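# Find the tight lead and pull it out 3 cm

## Task

Five leads are present and exactly one is under tension; it cannot be identified visually, so feel the leads by handling them. Draw extra length of that tense lead out past its clamp so that, after release, it keeps at least 3 cm more slack than before. Its clamp releases only while the matching handle (the one labelled with the same letter as that lead's port) is raised and kept up. Raising any other handle spoils its seal, so leave every other handle down. No plug may come out of its port at any moment, even briefly, or the task fails. The result must hold on its own without the robot supporting it. Finish by opening the grippers and withdrawing both arms.

## Robot and tools

Robot: two xArm7 arms, left_arm and right_arm, each with a two-finger parallel gripper. Root link poses in the scene frame: left_arm at (+0.040, +0.319, 0) m, quat_wxyz (+0.998, 0, 0, -0.065); right_arm at (-0.048, -0.368, 0) m, quat_wxyz (+1.000, 0, 0, +0.021).

Scene frame: origin on the table surface midway between the arms, +z up, +x outward over the table, left_arm on the +y side. The arm names are labels only, not image sides. Gripper frame: fingers extend along its +z, close and open along its y. end_effector_position is the link pinch origin, the point between closed pads, roughly 2 cm short of the fingertips; closing pushes the tips about 10 mm further along +z. Printed hand positions can be off, more so at long reach.

Joint order (used in every command row and every per-joint list in results): wrist pitch (joint6), waist (joint1), upper arm roll (joint3), forearm roll (joint5), wrist roll (joint7), shoulder (joint2), elbow (joint4). Stated ranges in rad: wrist pitch -1.693 to 3.142, waist -6.283 to 6.283, upper arm roll -6.283 to 6.283, forearm roll -6.283 to 6.283, wrist roll -6.283 to 6.283, shoulder -2.059 to 2.094, elbow -0.192 to 3.927. True ends may differ by up to 0.010 rad either way.

A row is one flat list of 16 numbers covering both arms: left_arm's 7 joint angles in the order above, then its opening, then right_arm's 7 angles and opening. Angles are absolute targets in radians (same convention as Joint positions), not offsets. Opening is an absolute command from -1 (closed) to +1 (fully open). Every row needs all 16 numbers even if one arm stays put; to hold a joint, repeat its current Joint targets value.

Tools:
- execute_actions(actions): a list of actions run in sequence. Each action is a table of 0 to 15 rows; each row lasts one control step (1/30 s), and if fewer than 15 rows are given the last is repeated to fill 15 steps. An empty list only returns state and images. A call is rejected if any target is more than 0.010 rad beyond a stated end and also beyond that joint's last reported angle; targets past a real end are clipped to it, and the result may then say "joint sent to its limit" (its absence does not prove more room).
- move(target, speed, blocking): target is one 16-number row of absolute angles/openings. All joints of both arms follow synchronized paths from their current angles, so grippers trace curves. speed (rad/s, 0.01 to 2, default 0.5) caps the joint with the longest travel. Paths last 0.5 to 10 s; longer ones are cut off at 10 s. No obstacle or arm-to-arm avoidance. Finger values are sent at the start. Result adds a move: line with the ending (done, off_target, moving, held, fault; named arms are the unfinished ones), limits=held or limits=none, and each arm's joint farthest from target. blocking=false returns after 0.5 s while motion continues; other motion commands are refused until wait or stop shows it ended.
- wait(seconds): 0 to 10; runs the sim holding last commands; returns early if a running move ends.
- stop(): brakes a running move; needs braking room; fingers keep moving.
- zoom_image(camera, region): camera is cam_head_left, cam_head_right, cam_left_wrist or cam_right_wrist (each 896x504); region [x0, y0, x1, y1] in pixels from the top-left, at most 504 by 504.
- read_manual(section): only "licences"; no motion.
- finished_scene(scene): pass the current scene number; irreversible; reports success.

Motion limits: joint targets move at most 3.14 rad/s, with 0.16 s to reach that speed; an arm's joints slow together. Each step, targets are kept within 0.623 rad of measured angles, and scaled back if they would put the gripper over 70 mm from its measured spot. Far targets may need several actions, and unfinished motion may need re-commanding. Faster contact hits harder; aiming further past a contact presses harder.

Results: state line per arm with end_effector_position (m), end_effector_quat_wxyz, and linear/angular velocities (m/s, rad/s). Joint positions and Joint velocities list each arm's joints in the order above (rad, rad/s) plus finger pad gap (m; 0.084 fully open). Joint targets shows current drive targets. grip_measured is the measured opening on the command scale. Step readings list joint angles at some steps; HELD with an arm label means that arm's row was partly held back. "joint command not followed" means a clearance check altered targets. MOTOR HOT warns from 65 °C; at 80 °C an OVER-TEMPERATURE FAULT brakes that arm. A TORQUE FAULT (contact load at the joint's limit) backs the joint off, holds 10 s and skips the rest of the call. Load limits (N m): waist 45, shoulder 45, upper arm roll 27, elbow 27, forearm roll 27, wrist pitch 18, wrist roll 18, held weight included.

Gripping: command an opening well below grip_measured to hold; lower means harder squeeze, up to about 24 N per pad for parts up to about 6 cm wide. Fast closing can overshoot. Holding loads heats motors, also while you are composing replies, since the sim keeps running with the last command.

Avoid: arms striking or pushing each other, knocking anything off the table, yanking a plug from its port, raising a wrong handle, slams, slips and drops. Loose objects may occasionally be nudged by outside disturbances.

Each tool is called after "Call:" as name(argument=value, ...), one argument or row to a line, values as JSON.

## Session

Call:
execute_actions(
  actions=[],
)

Scene clock: 0.00 s.
left_arm: end_effector_position=(+0.1315, +0.2405, +0.3164) grip_measured=+1.00 end_effector_quat_wxyz=(+0.348, +0.888, -0.220, -0.203) end_effector_velocity=(+0.000, -0.000, +0.000) end_effector_angular_velocity=(-0.001, -0.001, +0.001) | right_arm: end_effector_position=(+0.3499, -0.3509, +0.2485) grip_measured=+1.00 end_effector_quat_wxyz=(+0.000, +1.000, +0.024, -0.002) end_effector_velocity=(+0.000, -0.001, +0.000) end_effector_angular_velocity=(+0.001, -0.000, -0.003)
Joint names: [wrist pitch, waist, upper arm roll, forearm roll, wrist roll, shoulder, elbow]
Joint positions: left_arm=[ 1.923 -0.383  0.542 -0.283  0.128 -1.037  0.553  0.084] | right_arm=[ 1.171  0.003 -0.001 -0.001 -0.002 -0.251  0.915  0.084]
Joint velocities: left_arm=[-0.001  0.     0.    -0.001  0.001  0.     0.001 -0.   ] | right_arm=[ 0.    -0.001 -0.001  0.     0.    -0.     0.    -0.   ]
Joint targets: left_arm=[1.923 -0.383 0.542 -0.283 0.128 -1.037 0.553] | right_arm=[1.171 0.003 -0.001 -0.001 -0.002 -0.251 0.915]

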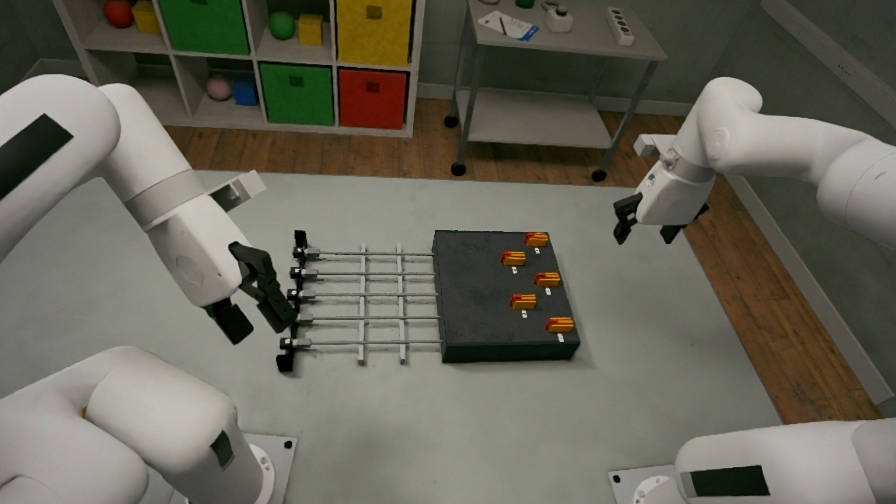

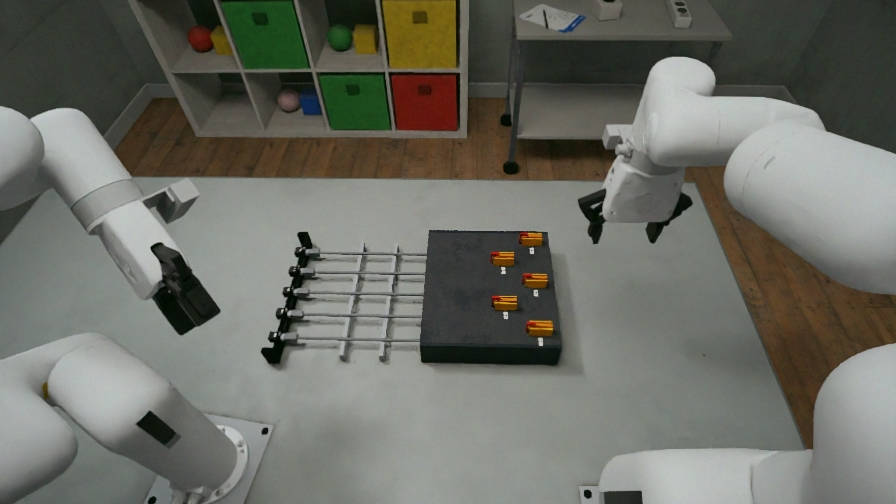

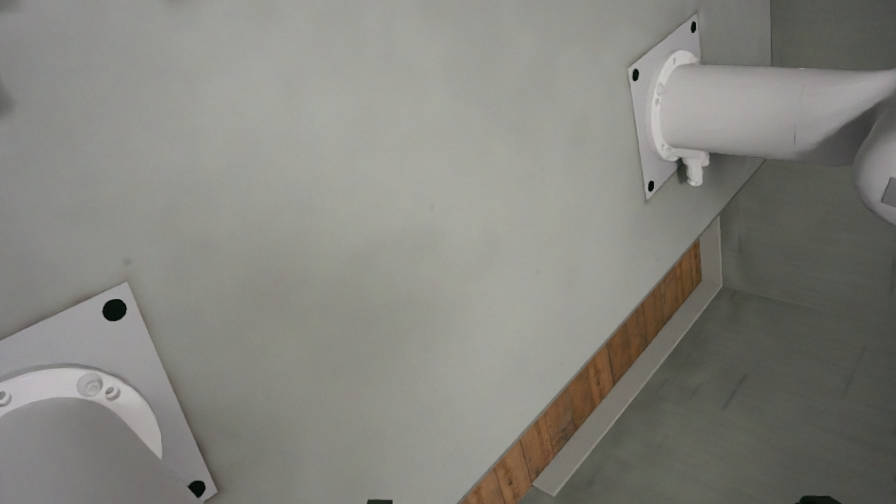

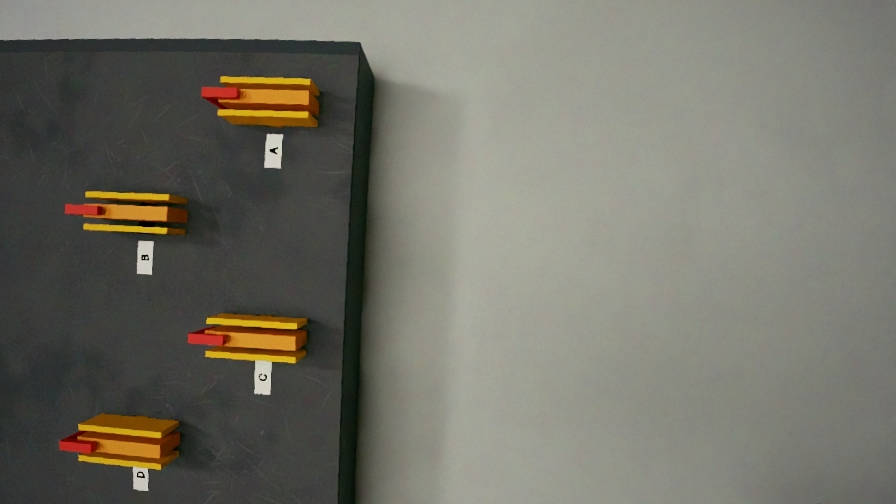

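Call:
move(
  target=[0.711,-0.48,0,0,-2.175,-0.007,0.704,-0.4,1.166,0.27,0,0,-1.253,-0.251,0.915,0],
  speed=1,
)

Scene clock: 7.80 s.
left_arm: end_effector_position=(+0.3750, +0.0854, +0.1001) grip_measured=-0.42 end_effector_quat_wxyz=(+0.000, +0.709, +0.705, +0.000) end_effector_velocity=(-0.001, -0.000, -0.001) end_effector_angular_velocity=(+0.002, +0.002, -0.001) | right_arm: end_effector_position=(+0.3321, -0.2459, +0.2487) grip_measured=-0.01 end_effector_quat_wxyz=(-0.000, +0.709, +0.705, +0.000) end_effector_velocity=(-0.000, +0.001, +0.000) end_effector_angular_velocity=(-0.001, -0.000, +0.003)
Joint names: [wrist pitch, waist, upper arm roll, forearm roll, wrist roll, shoulder, elbow]
Joint positions: left_arm=[ 0.711 -0.48   0.    -0.    -2.175 -0.007  0.704  0.026] | right_arm=[ 1.166  0.27  -0.    -0.    -1.253 -0.251  0.915  0.044]
Joint velocities: left_arm=[-0.001 -0.    -0.002  0.001 -0.002  0.003 -0.001 -0.   ] | right_arm=[ 0.     0.001  0.002 -0.    -0.001  0.     0.    -0.   ]
Joint targets: left_arm=[0.711 -0.480 0.000 0.000 -2.175 -0.007 0.704] | right_arm=[1.166 0.270 0.000 0.000 -1.253 -0.251 0.915]
move: done; limits=none; left_arm: farthest joint: the waist, 0.000 radians from its target (0.097 radians at the start); right_arm: farthest joint: the waist, 0.000 radians from its target (0.267 radians at the start)

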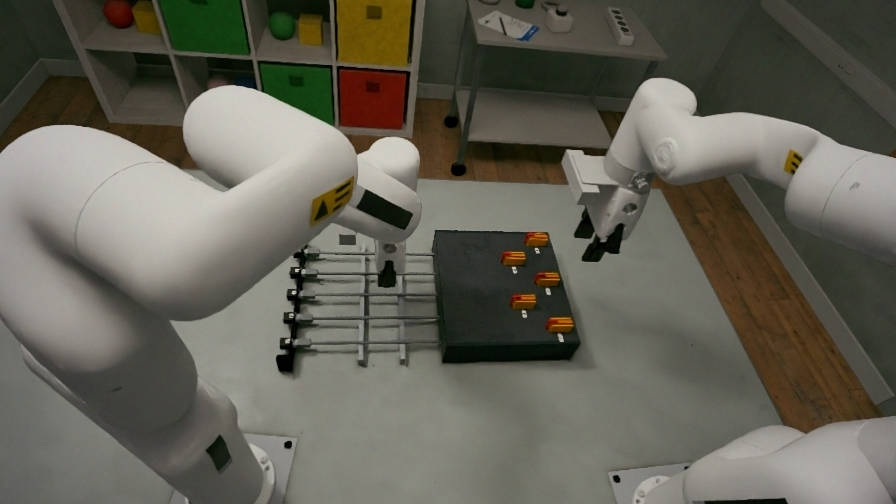

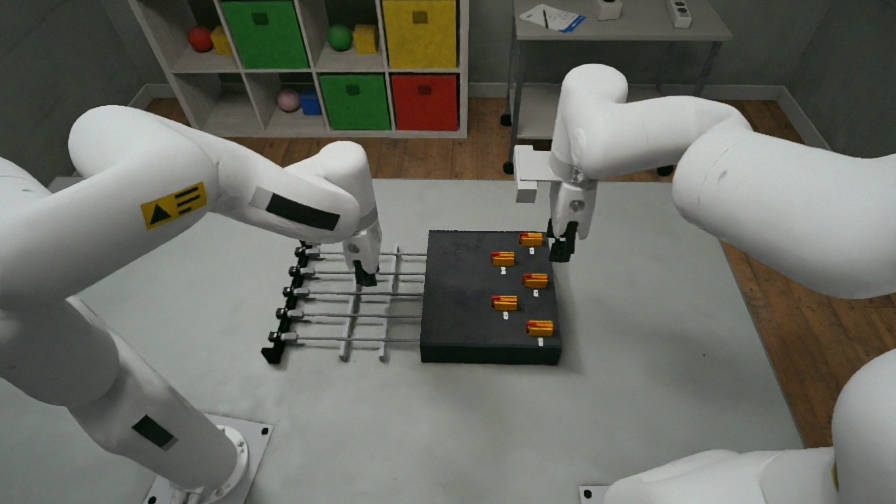

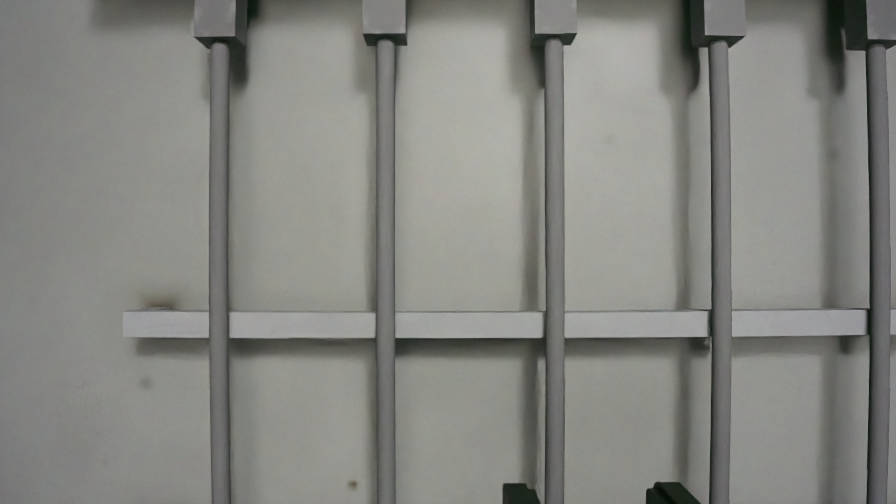

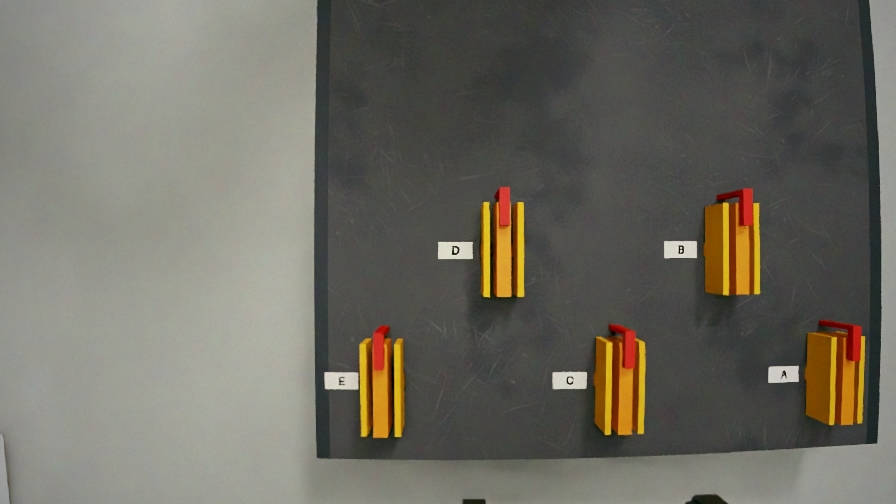

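Call:
execute_actions(
  actions=[
    [[0.6,-0.478,0,0,-2.173,0.082,0.682,-0.4,1.166,0.27,0,0,-1.253,-0.251,0.915,0]],
    [[0.502,-0.478,0,0,-2.173,0.168,0.67,-0.4,1.166,0.27,0,0,-1.253,-0.251,0.915,0]],
    [[0.502,-0.478,0,0,-2.173,0.168,0.67,-0.93,1.166,0.27,0,0,-1.253,-0.251,0.915,0]],
    [[0.5,-0.466,0,0,-2.161,0.157,0.657,-0.93,1.166,0.27,0,0,-1.253,-0.251,0.915,0]],
  ],
)

Scene clock: 17.40 s.
left_arm: end_effector_position=(+0.3757, +0.0915, +0.0333) grip_measured=-0.88 end_effector_quat_wxyz=(-0.000, +0.709, +0.705, -0.000) end_effector_velocity=(+0.000, +0.000, -0.000) end_effector_angular_velocity=(-0.000, -0.000, -0.000) | right_arm: end_effector_position=(+0.3320, -0.2458, +0.2487) grip_measured=-0.01 end_effector_quat_wxyz=(-0.000, +0.709, +0.705, +0.000) end_effector_velocity=(+0.000, +0.000, +0.000) end_effector_angular_velocity=(+0.000, -0.000, -0.000)
Joint names: [wrist pitch, waist, upper arm roll, forearm roll, wrist roll, shoulder, elbow]
Joint positions: left_arm=[ 0.5   -0.466 -0.     0.    -2.161  0.157  0.657  0.005] | right_arm=[ 1.166  0.27   0.    -0.    -1.253 -0.251  0.915  0.044]
Joint velocities: left_arm=[-0.     0.001 -0.     0.     0.001 -0.    -0.    -0.   ] | right_arm=[ 0.     0.    -0.     0.     0.001 -0.     0.     0.   ]
Joint targets: left_arm=[0.500 -0.466 0.000 0.000 -2.161 0.157 0.657] | right_arm=[1.166 0.270 0.000 0.000 -1.253 -0.251 0.915]
Step readings (joint positions; steps 1 to 15: 1st action; 16 to 30: 2nd action; 31 to 45: 3rd action; 46 to 60: 4th action):
0: left_arm=[0.711 -0.480 -0.000 -0.000 -2.175 -0.007 0.704] | right_arm=[1.166 0.270 0.000 0.000 -1.253 -0.251 0.915]
1: left_arm=[0.711 -0.480 -0.000 -0.000 -2.175 -0.007 0.704] | right_arm=[1.166 0.270 0.000 -0.000 -1.253 -0.251 0.915]
2: left_arm=[0.706 -0.480 -0.000 0.000 -2.175 -0.004 0.704] | right_arm=[1.166 0.270 0.000 -0.000 -1.253 -0.251 0.915]
4: left_arm=[0.668 -0.479 -0.000 0.000 -2.174 0.023 0.699] | right_arm=[1.166 0.270 0.000 0.000 -1.253 -0.251 0.915]
8: left_arm=[0.615 -0.478 0.000 -0.000 -2.173 0.075 0.681] | right_arm=[1.166 0.270 0.000 0.000 -1.253 -0.251 0.915]
15: left_arm=[0.601 -0.478 -0.000 0.000 -2.173 0.081 0.683] | right_arm=[1.166 0.270 -0.000 -0.000 -1.253 -0.251 0.915]
16: left_arm=[0.600 -0.478 -0.000 0.000 -2.173 0.081 0.683] | right_arm=[1.166 0.270 0.000 0.000 -1.253 -0.251 0.915]
17: left_arm=[0.595 -0.478 -0.000 0.000 -2.173 0.084 0.682] | right_arm=[1.166 0.270 -0.000 0.000 -1.253 -0.251 0.915]
19: left_arm=[0.560 -0.478 -0.000 0.000 -2.173 0.113 0.680] | right_arm=[1.166 0.270 0.000 -0.000 -1.253 -0.251 0.915]
23: left_arm=[0.515 -0.478 0.000 -0.000 -2.173 0.161 0.668] | right_arm=[1.166 0.270 0.000 -0.000 -1.253 -0.251 0.915]
30: left_arm=[0.503 -0.478 -0.000 0.000 -2.173 0.167 0.671] | right_arm=[1.166 0.270 0.000 -0.000 -1.253 -0.251 0.915]
31: left_arm=[0.502 -0.478 -0.000 0.000 -2.173 0.167 0.670] | right_arm=[1.166 0.270 0.000 -0.000 -1.253 -0.251 0.915]
32: left_arm=[0.502 -0.478 -0.000 0.000 -2.173 0.167 0.670] | right_arm=[1.166 0.270 0.000 -0.000 -1.253 -0.251 0.915]
34: left_arm=[0.502 -0.478 -0.000 0.000 -2.173 0.168 0.670] | right_arm=[1.166 0.270 0.000 -0.000 -1.253 -0.251 0.915]
38: left_arm=[0.502 -0.478 -0.000 -0.000 -2.173 0.168 0.670] | right_arm=[1.166 0.270 -0.000 0.000 -1.253 -0.251 0.915]
45: left_arm=[0.502 -0.478 -0.000 -0.000 -2.173 0.168 0.670] | right_arm=[1.166 0.270 0.000 -0.000 -1.253 -0.251 0.915]
46: left_arm=[0.502 -0.478 -0.000 -0.000 -2.173 0.168 0.670] | right_arm=[1.166 0.270 0.000 -0.000 -1.253 -0.251 0.915]
47: left_arm=[0.501 -0.477 -0.001 -0.000 -2.171 0.167 0.669] | right_arm=[1.166 0.270 -0.000 -0.000 -1.253 -0.251 0.915]
49: left_arm=[0.500 -0.473 -0.003 -0.000 -2.166 0.162 0.665] | right_arm=[1.166 0.270 -0.000 0.000 -1.253 -0.251 0.915]
53: left_arm=[0.500 -0.467 -0.000 -0.000 -2.162 0.158 0.658] | right_arm=[1.166 0.270 0.000 0.000 -1.253 -0.251 0.915]
60: Joint positions above

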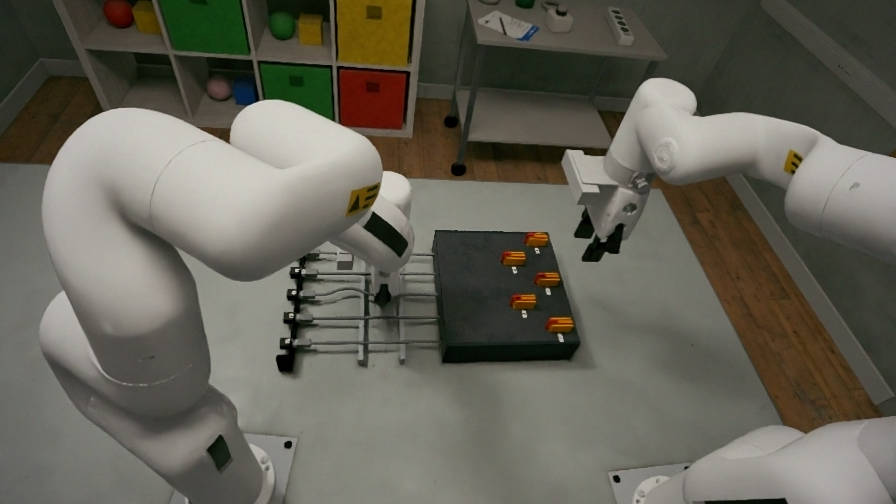

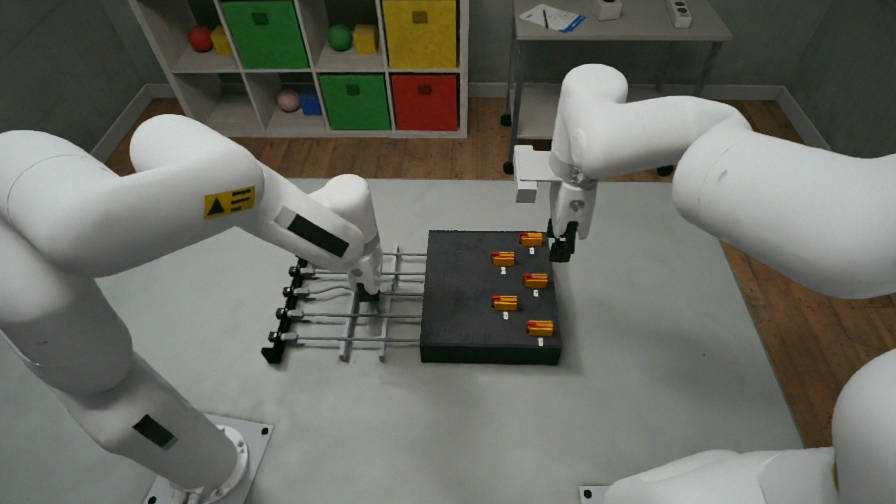

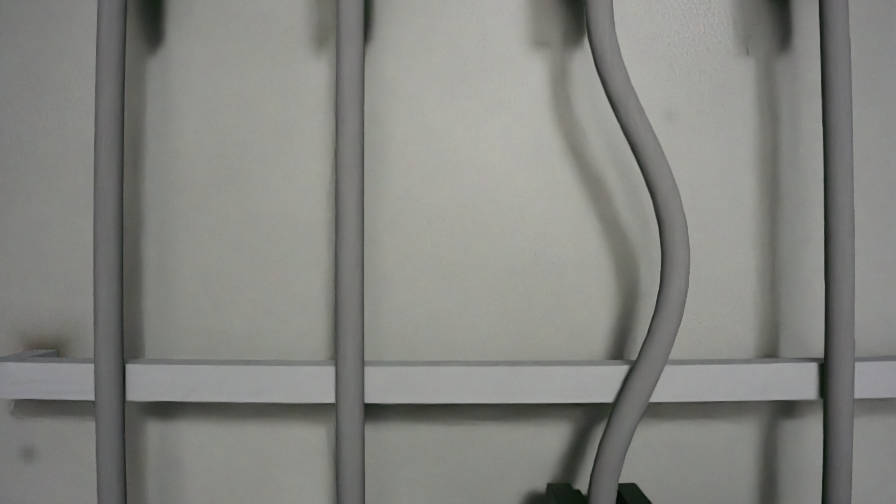

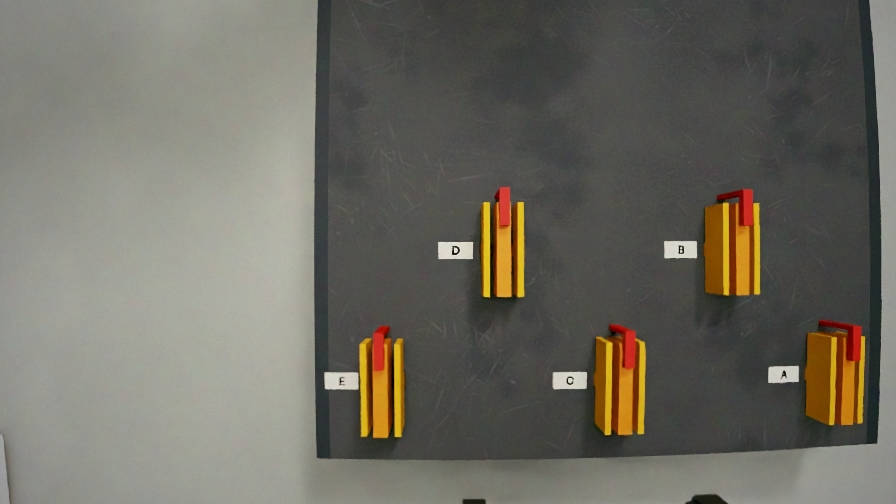

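Call:
execute_actions(
  actions=[
    [[0.5,-0.466,0,0,-2.161,0.157,0.657,-0.5,1.166,0.27,0,0,-1.253,-0.251,0.915,0]],
    [[0.675,-0.466,0,0,-2.161,0.01,0.685,-0.5,1.166,0.27,0,0,-1.253,-0.251,0.915,0]],
    [[0.696,-0.412,0,0,-2.107,0.159,0.855,-0.55,1.166,0.27,0,0,-1.253,-0.251,0.915,0]],
    [[0.556,-0.412,0,0,-2.107,0.278,0.834,-0.55,1.166,0.27,0,0,-1.253,-0.251,0.915,0]],
    [[0.556,-0.412,0,0,-2.107,0.278,0.834,-0.93,1.166,0.27,0,0,-1.253,-0.251,0.915,0]],
    [[0.554,-0.4005,0,0,-2.096,0.268,0.822,-0.93,1.166,0.27,0,0,-1.253,-0.251,0.915,0]],
  ],
)

Scene clock: 27.80 s.
left_arm: end_effector_position=(+0.4281, +0.0888, +0.0345) grip_measured=-0.88 end_effector_quat_wxyz=(+0.002, +0.710, +0.704, -0.000) end_effector_velocity=(+0.000, +0.004, -0.001) end_effector_angular_velocity=(+0.003, +0.002, +0.006) | right_arm: end_effector_position=(+0.3320, -0.2458, +0.2487) grip_measured=-0.01 end_effector_quat_wxyz=(-0.000, +0.709, +0.705, +0.000) end_effector_velocity=(-0.001, -0.000, -0.001) end_effector_angular_velocity=(-0.000, +0.003, -0.001)
Joint names: [wrist pitch, waist, upper arm roll, forearm roll, wrist roll, shoulder, elbow]
Joint positions: left_arm=[ 0.553 -0.402 -0.003 -0.    -2.096  0.268  0.824  0.005] | right_arm=[ 1.166  0.27   0.    -0.    -1.253 -0.251  0.915  0.044]
Joint velocities: left_arm=[ 0.002  0.003  0.005  0.001  0.001 -0.001 -0.003 -0.   ] | right_arm=[ 0.    -0.    -0.     0.     0.     0.    -0.003  0.   ]
Joint targets: left_arm=[0.554 -0.401 0.000 0.000 -2.096 0.268 0.822] | right_arm=[1.166 0.270 0.000 0.000 -1.253 -0.251 0.915]
Step readings (joint positions; steps 1 to 15: 1st action; 16 to 30: 2nd action; 31 to 45: 3rd action; 46 to 60: 4th action; 61 to 75: 5th action; 76 to 90: 6th action):
0: left_arm=[0.500 -0.466 -0.000 0.000 -2.161 0.157 0.657] | right_arm=[1.166 0.270 0.000 0.000 -1.253 -0.251 0.915]
1: left_arm=[0.500 -0.466 0.000 0.000 -2.161 0.157 0.657] | right_arm=[1.166 0.270 0.000 0.000 -1.253 -0.251 0.915]
2: left_arm=[0.500 -0.466 0.001 0.000 -2.161 0.157 0.657] | right_arm=[1.166 0.270 0.000 0.000 -1.253 -0.251 0.915]
4: left_arm=[0.501 -0.465 0.002 0.000 -2.161 0.157 0.656] | right_arm=[1.166 0.270 0.000 0.000 -1.253 -0.251 0.915]
8: left_arm=[0.500 -0.466 0.001 0.000 -2.161 0.157 0.656] | right_arm=[1.166 0.270 0.000 -0.000 -1.253 -0.251 0.915]
15: left_arm=[0.500 -0.466 0.000 0.000 -2.161 0.157 0.657] | right_arm=[1.166 0.270 0.000 0.000 -1.253 -0.251 0.915]
16: left_arm=[0.500 -0.466 0.000 0.000 -2.161 0.157 0.657] | right_arm=[1.166 0.270 0.000 -0.000 -1.253 -0.251 0.915]
17: left_arm=[0.505 -0.466 0.000 0.000 -2.161 0.154 0.657] | right_arm=[1.166 0.270 0.000 -0.000 -1.253 -0.251 0.915]
19: left_arm=[0.550 -0.466 0.000 -0.000 -2.161 0.121 0.661] | right_arm=[1.166 0.270 0.000 -0.000 -1.253 -0.251 0.915]
23: left_arm=[0.646 -0.466 -0.000 0.000 -2.161 0.027 0.686] | right_arm=[1.166 0.270 -0.000 0.000 -1.253 -0.251 0.915]
30: left_arm=[0.674 -0.466 0.000 -0.000 -2.161 0.012 0.684] | right_arm=[1.166 0.270 -0.000 0.000 -1.253 -0.251 0.915]
31: left_arm=[0.674 -0.466 0.000 -0.000 -2.161 0.012 0.684] | right_arm=[1.166 0.270 -0.000 -0.000 -1.253 -0.251 0.915]
32: left_arm=[0.675 -0.465 -0.000 -0.000 -2.159 0.015 0.688] | right_arm=[1.166 0.270 0.000 0.000 -1.253 -0.251 0.915]
34: left_arm=[0.682 -0.452 -0.003 -0.000 -2.146 0.051 0.730] | right_arm=[1.166 0.270 -0.000 -0.000 -1.253 -0.251 0.915]
38: left_arm=[0.692 -0.418 0.003 0.000 -2.115 0.140 0.832] | right_arm=[1.166 0.270 0.000 0.000 -1.253 -0.251 0.915]
45: left_arm=[0.696 -0.413 -0.001 -0.000 -2.108 0.157 0.853] | right_arm=[1.166 0.270 0.000 0.000 -1.253 -0.251 0.915]
46: left_arm=[0.696 -0.413 -0.001 -0.000 -2.107 0.158 0.853] | right_arm=[1.166 0.270 -0.000 0.000 -1.253 -0.251 0.915]
47: left_arm=[0.691 -0.413 -0.000 -0.000 -2.107 0.161 0.853] | right_arm=[1.166 0.270 -0.000 0.000 -1.253 -0.251 0.915]
49: left_arm=[0.649 -0.412 -0.000 0.000 -2.107 0.192 0.851] | right_arm=[1.166 0.270 0.000 -0.000 -1.253 -0.251 0.915]
53: left_arm=[0.577 -0.412 0.000 -0.000 -2.107 0.267 0.831] | right_arm=[1.166 0.270 0.000 0.000 -1.253 -0.251 0.915]
60: left_arm=[0.557 -0.412 -0.000 0.000 -2.107 0.276 0.835] | right_arm=[1.166 0.270 0.000 -0.000 -1.253 -0.251 0.915]
61: left_arm=[0.557 -0.412 -0.000 0.000 -2.107 0.277 0.835] | right_arm=[1.166 0.270 -0.000 0.000 -1.253 -0.251 0.915]
62: left_arm=[0.556 -0.412 -0.000 0.000 -2.107 0.277 0.835] | right_arm=[1.166 0.270 0.000 0.000 -1.253 -0.251 0.915]
64: left_arm=[0.556 -0.412 -0.000 -0.000 -2.107 0.277 0.834] | right_arm=[1.166 0.270 -0.000 0.000 -1.253 -0.251 0.915]
68: left_arm=[0.556 -0.412 -0.000 -0.000 -2.107 0.278 0.834] | right_arm=[1.166 0.270 -0.000 -0.000 -1.253 -0.251 0.915]
75: left_arm=[0.556 -0.412 -0.000 -0.000 -2.107 0.278 0.834] | right_arm=[1.166 0.270 -0.000 -0.000 -1.253 -0.251 0.915]
76: left_arm=[0.556 -0.412 -0.000 -0.000 -2.107 0.278 0.834] | right_arm=[1.166 0.270 0.000 0.000 -1.253 -0.251 0.915]
77: left_arm=[0.555 -0.411 -0.001 -0.000 -2.105 0.277 0.833] | right_arm=[1.166 0.270 -0.000 0.000 -1.253 -0.251 0.915]
79: left_arm=[0.554 -0.407 -0.003 -0.000 -2.101 0.272 0.829] | right_arm=[1.166 0.270 0.000 0.000 -1.253 -0.251 0.915]
83: left_arm=[0.552 -0.403 -0.004 -0.001 -2.097 0.268 0.825] | right_arm=[1.166 0.270 0.000 -0.000 -1.253 -0.251 0.915]
90: Joint positions above

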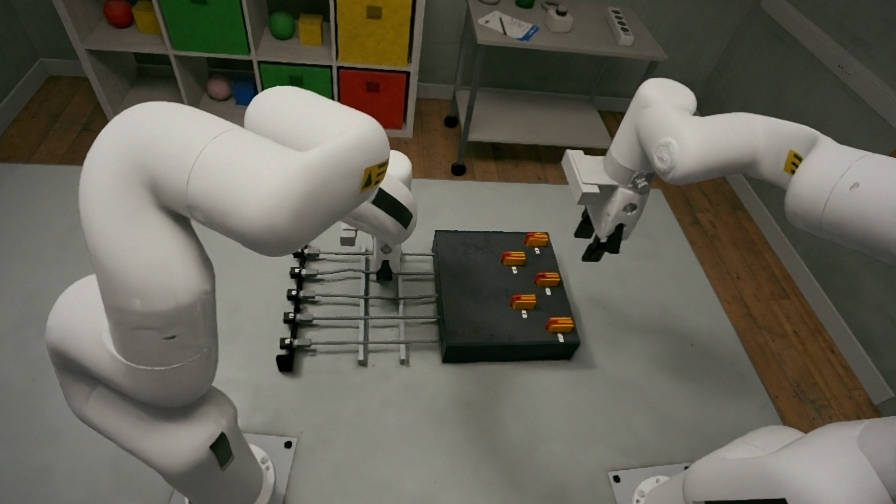

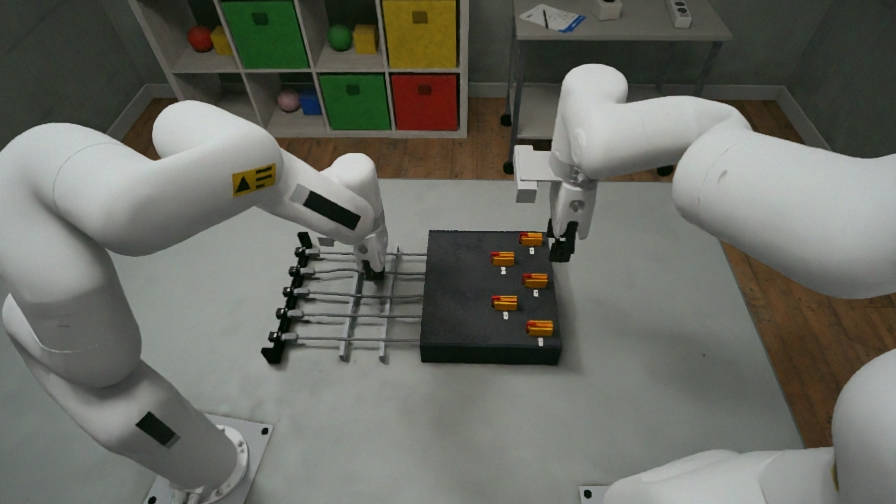

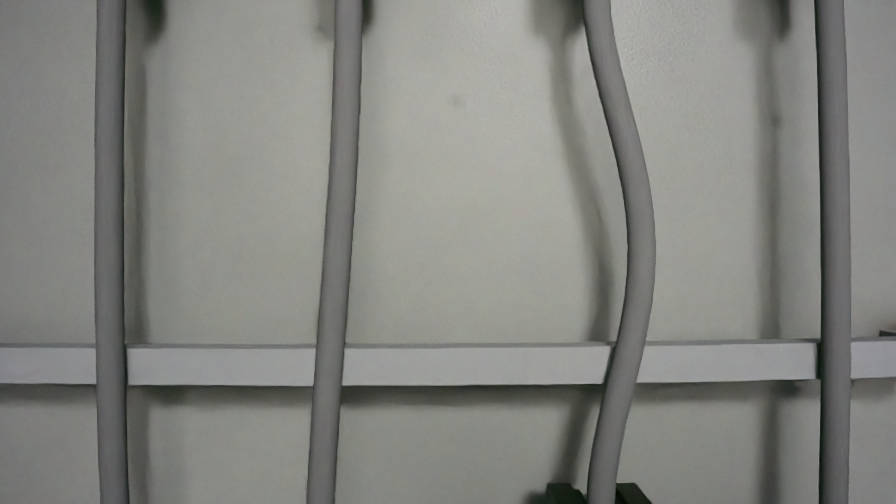

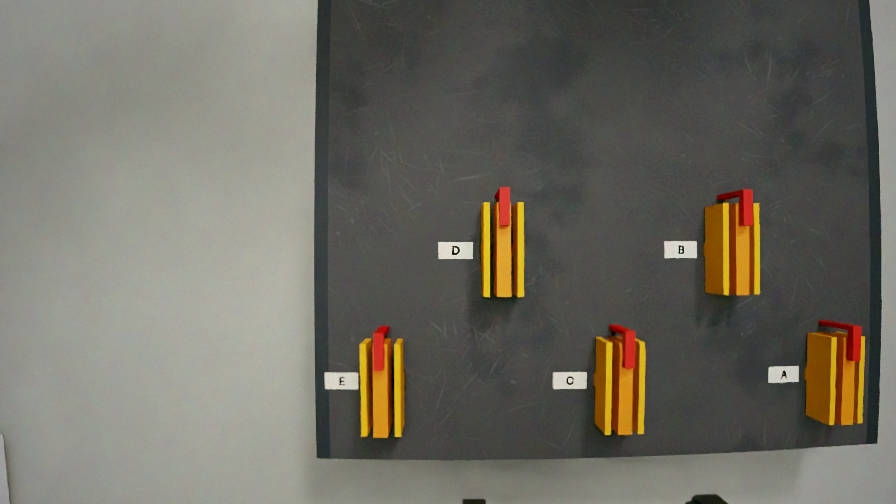

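Call:
move(
  target=[0.555,-0.406,0,0,-2.101,0.273,0.828,-0.93,0.874,0.339,0,0,-1.184,0.256,1.13,-0.2],
)

Scene clock: 35.63 s.
left_arm: end_effector_position=(+0.4284, +0.0890, +0.0331) grip_measured=-0.88 end_effector_quat_wxyz=(-0.000, +0.709, +0.705, +0.000) end_effector_velocity=(-0.000, -0.000, -0.000) end_effector_angular_velocity=(+0.000, +0.001, -0.001) | right_arm: end_effector_position=(+0.4285, -0.1776, +0.1256) grip_measured=-0.22 end_effector_quat_wxyz=(+0.000, +0.709, +0.705, +0.000) end_effector_velocity=(-0.001, +0.001, -0.002) end_effector_angular_velocity=(-0.000, +0.004, +0.001)
Joint names: [wrist pitch, waist, upper arm roll, forearm roll, wrist roll, shoulder, elbow]
Joint positions: left_arm=[ 0.555 -0.406  0.     0.    -2.101  0.273  0.828  0.005] | right_arm=[ 0.874  0.339 -0.    -0.    -1.184  0.255  1.13   0.035]
Joint velocities: left_arm=[-0.    -0.001 -0.001  0.    -0.     0.001 -0.    -0.   ] | right_arm=[-0.001  0.001  0.001  0.001  0.     0.004 -0.001 -0.   ]
Joint targets: left_arm=[0.555 -0.406 0.000 0.000 -2.101 0.273 0.828] | right_arm=[0.874 0.339 0.000 0.000 -1.184 0.256 1.130]
move: done; limits=none; left_arm: farthest joint: the waist, 0.000 radians from its target (0.005 radians at the start); right_arm: farthest joint: the shoulder, 0.001 radians from its target (0.507 radians at the start)

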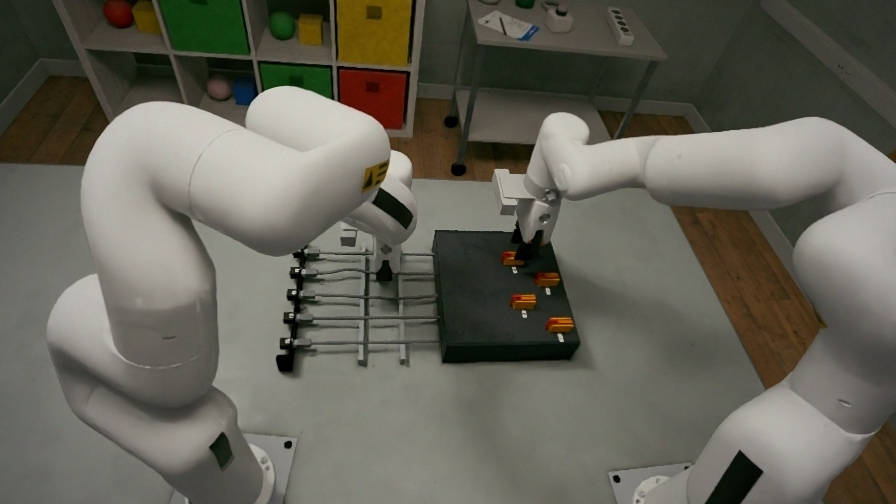

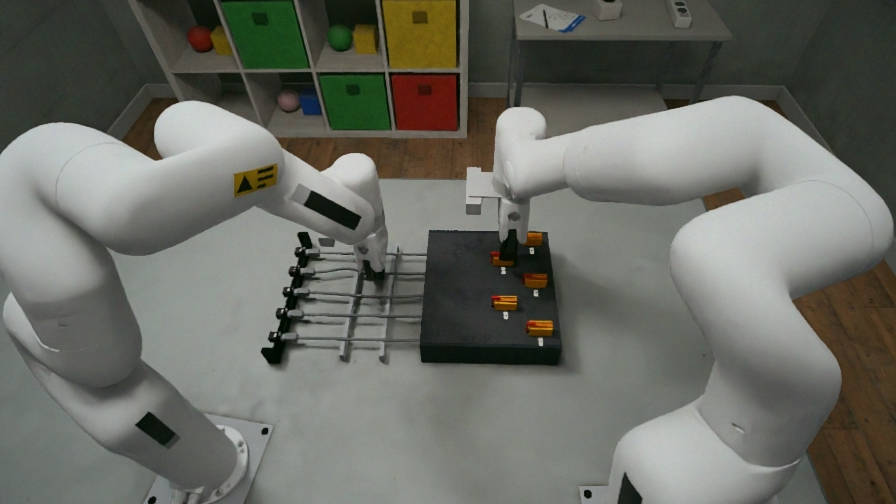

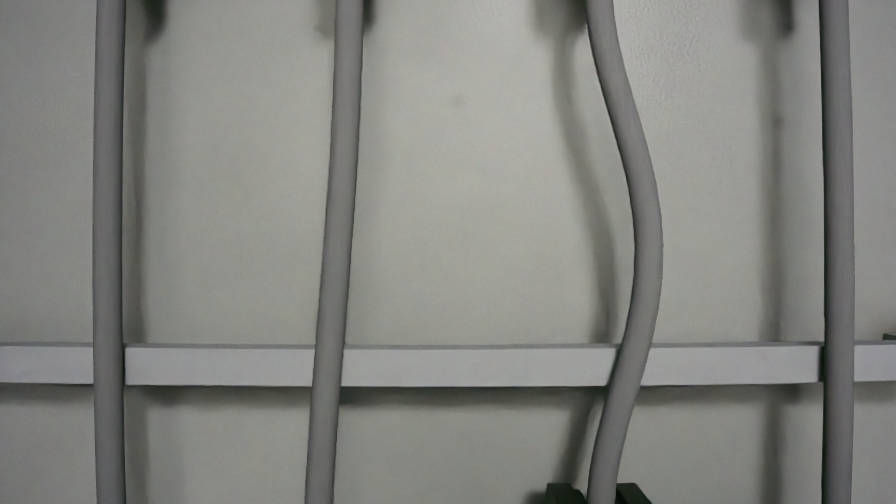

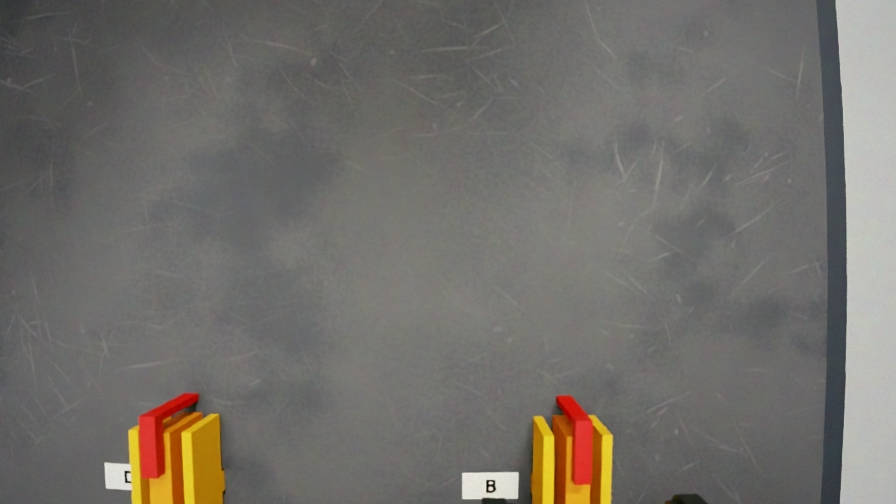

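Call:
execute_actions(
  actions=[
    [[0.555,-0.406,0,0,-2.101,0.273,0.828,-1,0.783,0.345,0,0,-1.178,0.321,1.104,-0.2]],
    [[0.555,-0.406,0,0,-2.101,0.273,0.828,-1,0.783,0.345,0,0,-1.178,0.321,1.104,-1]],
    [[0.555,-0.406,0,0,-2.101,0.273,0.828,-1,0.797,0.345,0,0,-1.178,0.3115,1.1085,-1]],
    [[0.555,-0.406,0,0,-2.101,0.273,0.828,-1,0.811,0.345,0,0,-1.178,0.302,1.113,-1]],
    [[0.563,-0.397,0,0,-2.092,0.258,0.821,-1,0.811,0.345,0,0,-1.178,0.302,1.113,-1]],
  ],
)

Scene clock: 46.07 s.
left_arm: end_effector_position=(+0.4286, +0.0928, +0.0372) grip_measured=-0.88 end_effector_quat_wxyz=(+0.000, +0.709, +0.705, -0.000) end_effector_velocity=(+0.001, +0.003, -0.000) end_effector_angular_velocity=(+0.002, +0.001, +0.004) | right_arm: end_effector_position=(+0.4286, -0.1742, +0.0995) grip_measured=-0.75 end_effector_quat_wxyz=(-0.000, +0.709, +0.705, -0.000) end_effector_velocity=(+0.002, -0.001, +0.002) end_effector_angular_velocity=(+0.000, -0.003, -0.002)
Joint names: [wrist pitch, waist, upper arm roll, forearm roll, wrist roll, shoulder, elbow]
Joint positions: left_arm=[ 0.563 -0.397 -0.    -0.    -2.092  0.258  0.821  0.005] | right_arm=[ 0.811  0.345 -0.    -0.    -1.178  0.303  1.113  0.011]
Joint velocities: left_arm=[ 0.002  0.002  0.003  0.001  0.    -0.001 -0.001 -0.   ] | right_arm=[ 0.003  0.    -0.002 -0.     0.    -0.002  0.004 -0.001]
Joint targets: left_arm=[0.563 -0.397 0.000 0.000 -2.092 0.258 0.821] | right_arm=[0.811 0.345 0.000 0.000 -1.178 0.302 1.113]
Step readings (joint positions; steps 1 to 15: 1st action; 16 to 30: 2nd action; 31 to 45: 3rd action; 46 to 60: 4th action; 61 to 75: 5th action):
0: left_arm=[0.555 -0.406 0.000 0.000 -2.101 0.273 0.828] | right_arm=[0.874 0.339 -0.000 0.000 -1.184 0.256 1.130]
1: left_arm=[0.555 -0.406 0.000 0.000 -2.101 0.273 0.828] | right_arm=[0.874 0.339 -0.000 -0.000 -1.184 0.256 1.130]
2: left_arm=[0.555 -0.406 0.000 0.000 -2.101 0.273 0.828] | right_arm=[0.869 0.339 -0.000 -0.000 -1.184 0.258 1.129]
4: left_arm=[0.555 -0.406 0.000 0.000 -2.101 0.273 0.828] | right_arm=[0.835 0.341 -0.001 0.000 -1.181 0.279 1.123]
8: left_arm=[0.555 -0.406 0.000 0.000 -2.101 0.273 0.828] | right_arm=[0.795 0.345 0.001 -0.000 -1.179 0.318 1.103]
15: left_arm=[0.555 -0.406 0.000 0.000 -2.101 0.273 0.828] | right_arm=[0.784 0.345 -0.000 0.000 -1.178 0.320 1.105]
16: left_arm=[0.555 -0.406 0.000 0.000 -2.101 0.273 0.828] | right_arm=[0.783 0.345 -0.000 0.000 -1.178 0.320 1.104]
17: left_arm=[0.555 -0.406 0.000 0.000 -2.101 0.273 0.828] | right_arm=[0.783 0.345 -0.000 0.000 -1.178 0.321 1.104]
19: left_arm=[0.555 -0.406 0.000 0.000 -2.101 0.273 0.828] | right_arm=[0.783 0.345 -0.000 -0.000 -1.178 0.321 1.104]
23: left_arm=[0.555 -0.406 -0.000 -0.000 -2.101 0.273 0.828] | right_arm=[0.783 0.345 -0.000 -0.000 -1.179 0.321 1.104]
30: left_arm=[0.555 -0.406 -0.000 -0.000 -2.101 0.273 0.828] | right_arm=[0.783 0.345 -0.000 -0.000 -1.178 0.321 1.104]
31: left_arm=[0.555 -0.406 -0.000 -0.000 -2.101 0.273 0.828] | right_arm=[0.783 0.345 -0.000 -0.000 -1.178 0.321 1.104]
32: left_arm=[0.555 -0.406 -0.000 -0.000 -2.101 0.273 0.828] | right_arm=[0.784 0.345 -0.000 -0.000 -1.178 0.320 1.105]
34: left_arm=[0.555 -0.406 -0.000 -0.000 -2.101 0.273 0.828] | right_arm=[0.789 0.345 -0.000 -0.000 -1.178 0.318 1.106]
38: left_arm=[0.555 -0.406 0.000 0.000 -2.101 0.273 0.828] | right_arm=[0.795 0.345 -0.000 -0.000 -1.178 0.313 1.108]
45: left_arm=[0.555 -0.406 0.001 0.000 -2.101 0.273 0.828] | right_arm=[0.797 0.345 -0.000 -0.000 -1.178 0.311 1.109]
46: left_arm=[0.555 -0.406 0.001 0.000 -2.101 0.273 0.828] | right_arm=[0.798 0.345 -0.000 -0.000 -1.178 0.311 1.109]
47: left_arm=[0.555 -0.406 0.001 0.000 -2.101 0.273 0.828] | right_arm=[0.799 0.345 -0.000 -0.000 -1.178 0.310 1.109]
49: left_arm=[0.556 -0.405 0.003 0.000 -2.101 0.273 0.827] | right_arm=[0.804 0.345 -0.000 -0.000 -1.178 0.307 1.111]
53: left_arm=[0.557 -0.404 0.004 0.000 -2.101 0.273 0.826] | right_arm=[0.808 0.345 -0.000 -0.000 -1.178 0.304 1.112]
60: left_arm=[0.556 -0.405 0.001 0.000 -2.101 0.273 0.827] | right_arm=[0.809 0.345 -0.000 0.000 -1.178 0.304 1.113]
61: left_arm=[0.556 -0.405 0.001 0.000 -2.101 0.273 0.827] | right_arm=[0.809 0.345 -0.000 0.000 -1.178 0.304 1.113]
62: left_arm=[0.556 -0.404 0.000 0.000 -2.100 0.272 0.827] | right_arm=[0.809 0.345 -0.000 0.000 -1.178 0.304 1.113]
64: left_arm=[0.559 -0.401 -0.001 -0.000 -2.096 0.265 0.824] | right_arm=[0.810 0.345 -0.000 0.000 -1.178 0.304 1.113]
68: left_arm=[0.562 -0.398 -0.000 -0.000 -2.093 0.259 0.822] | right_arm=[0.810 0.345 -0.000 -0.000 -1.178 0.303 1.113]
75: Joint positions above

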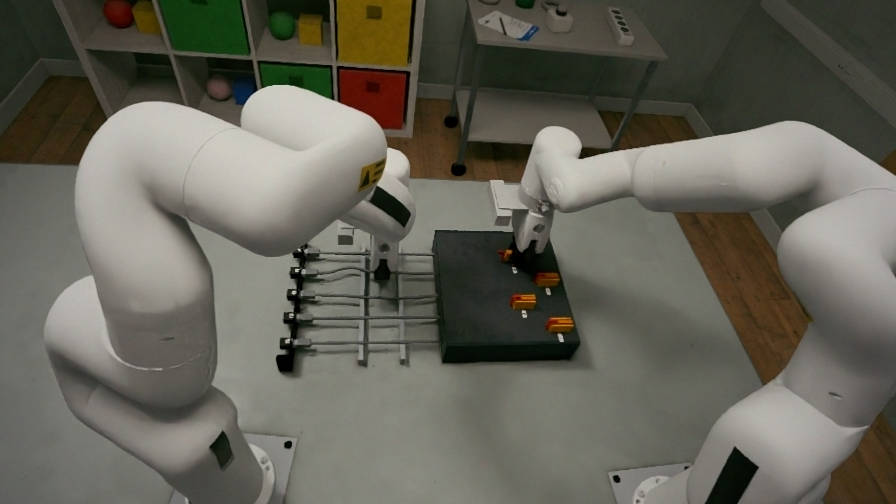

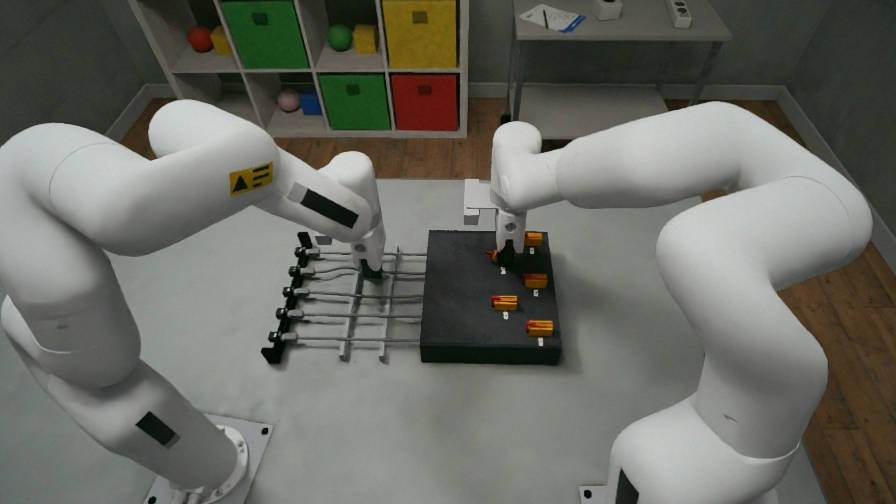

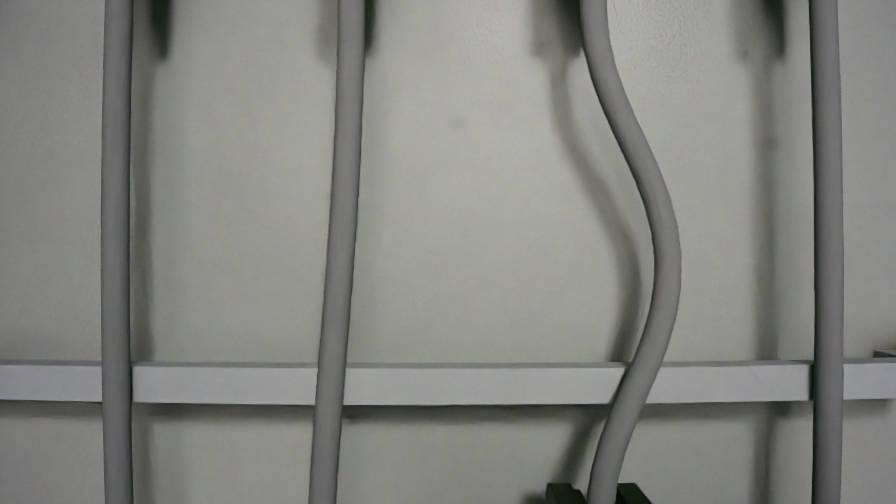

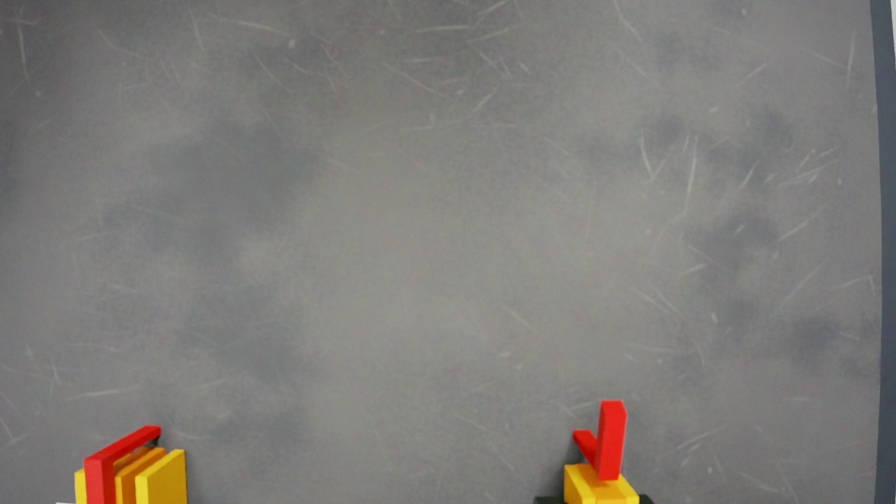

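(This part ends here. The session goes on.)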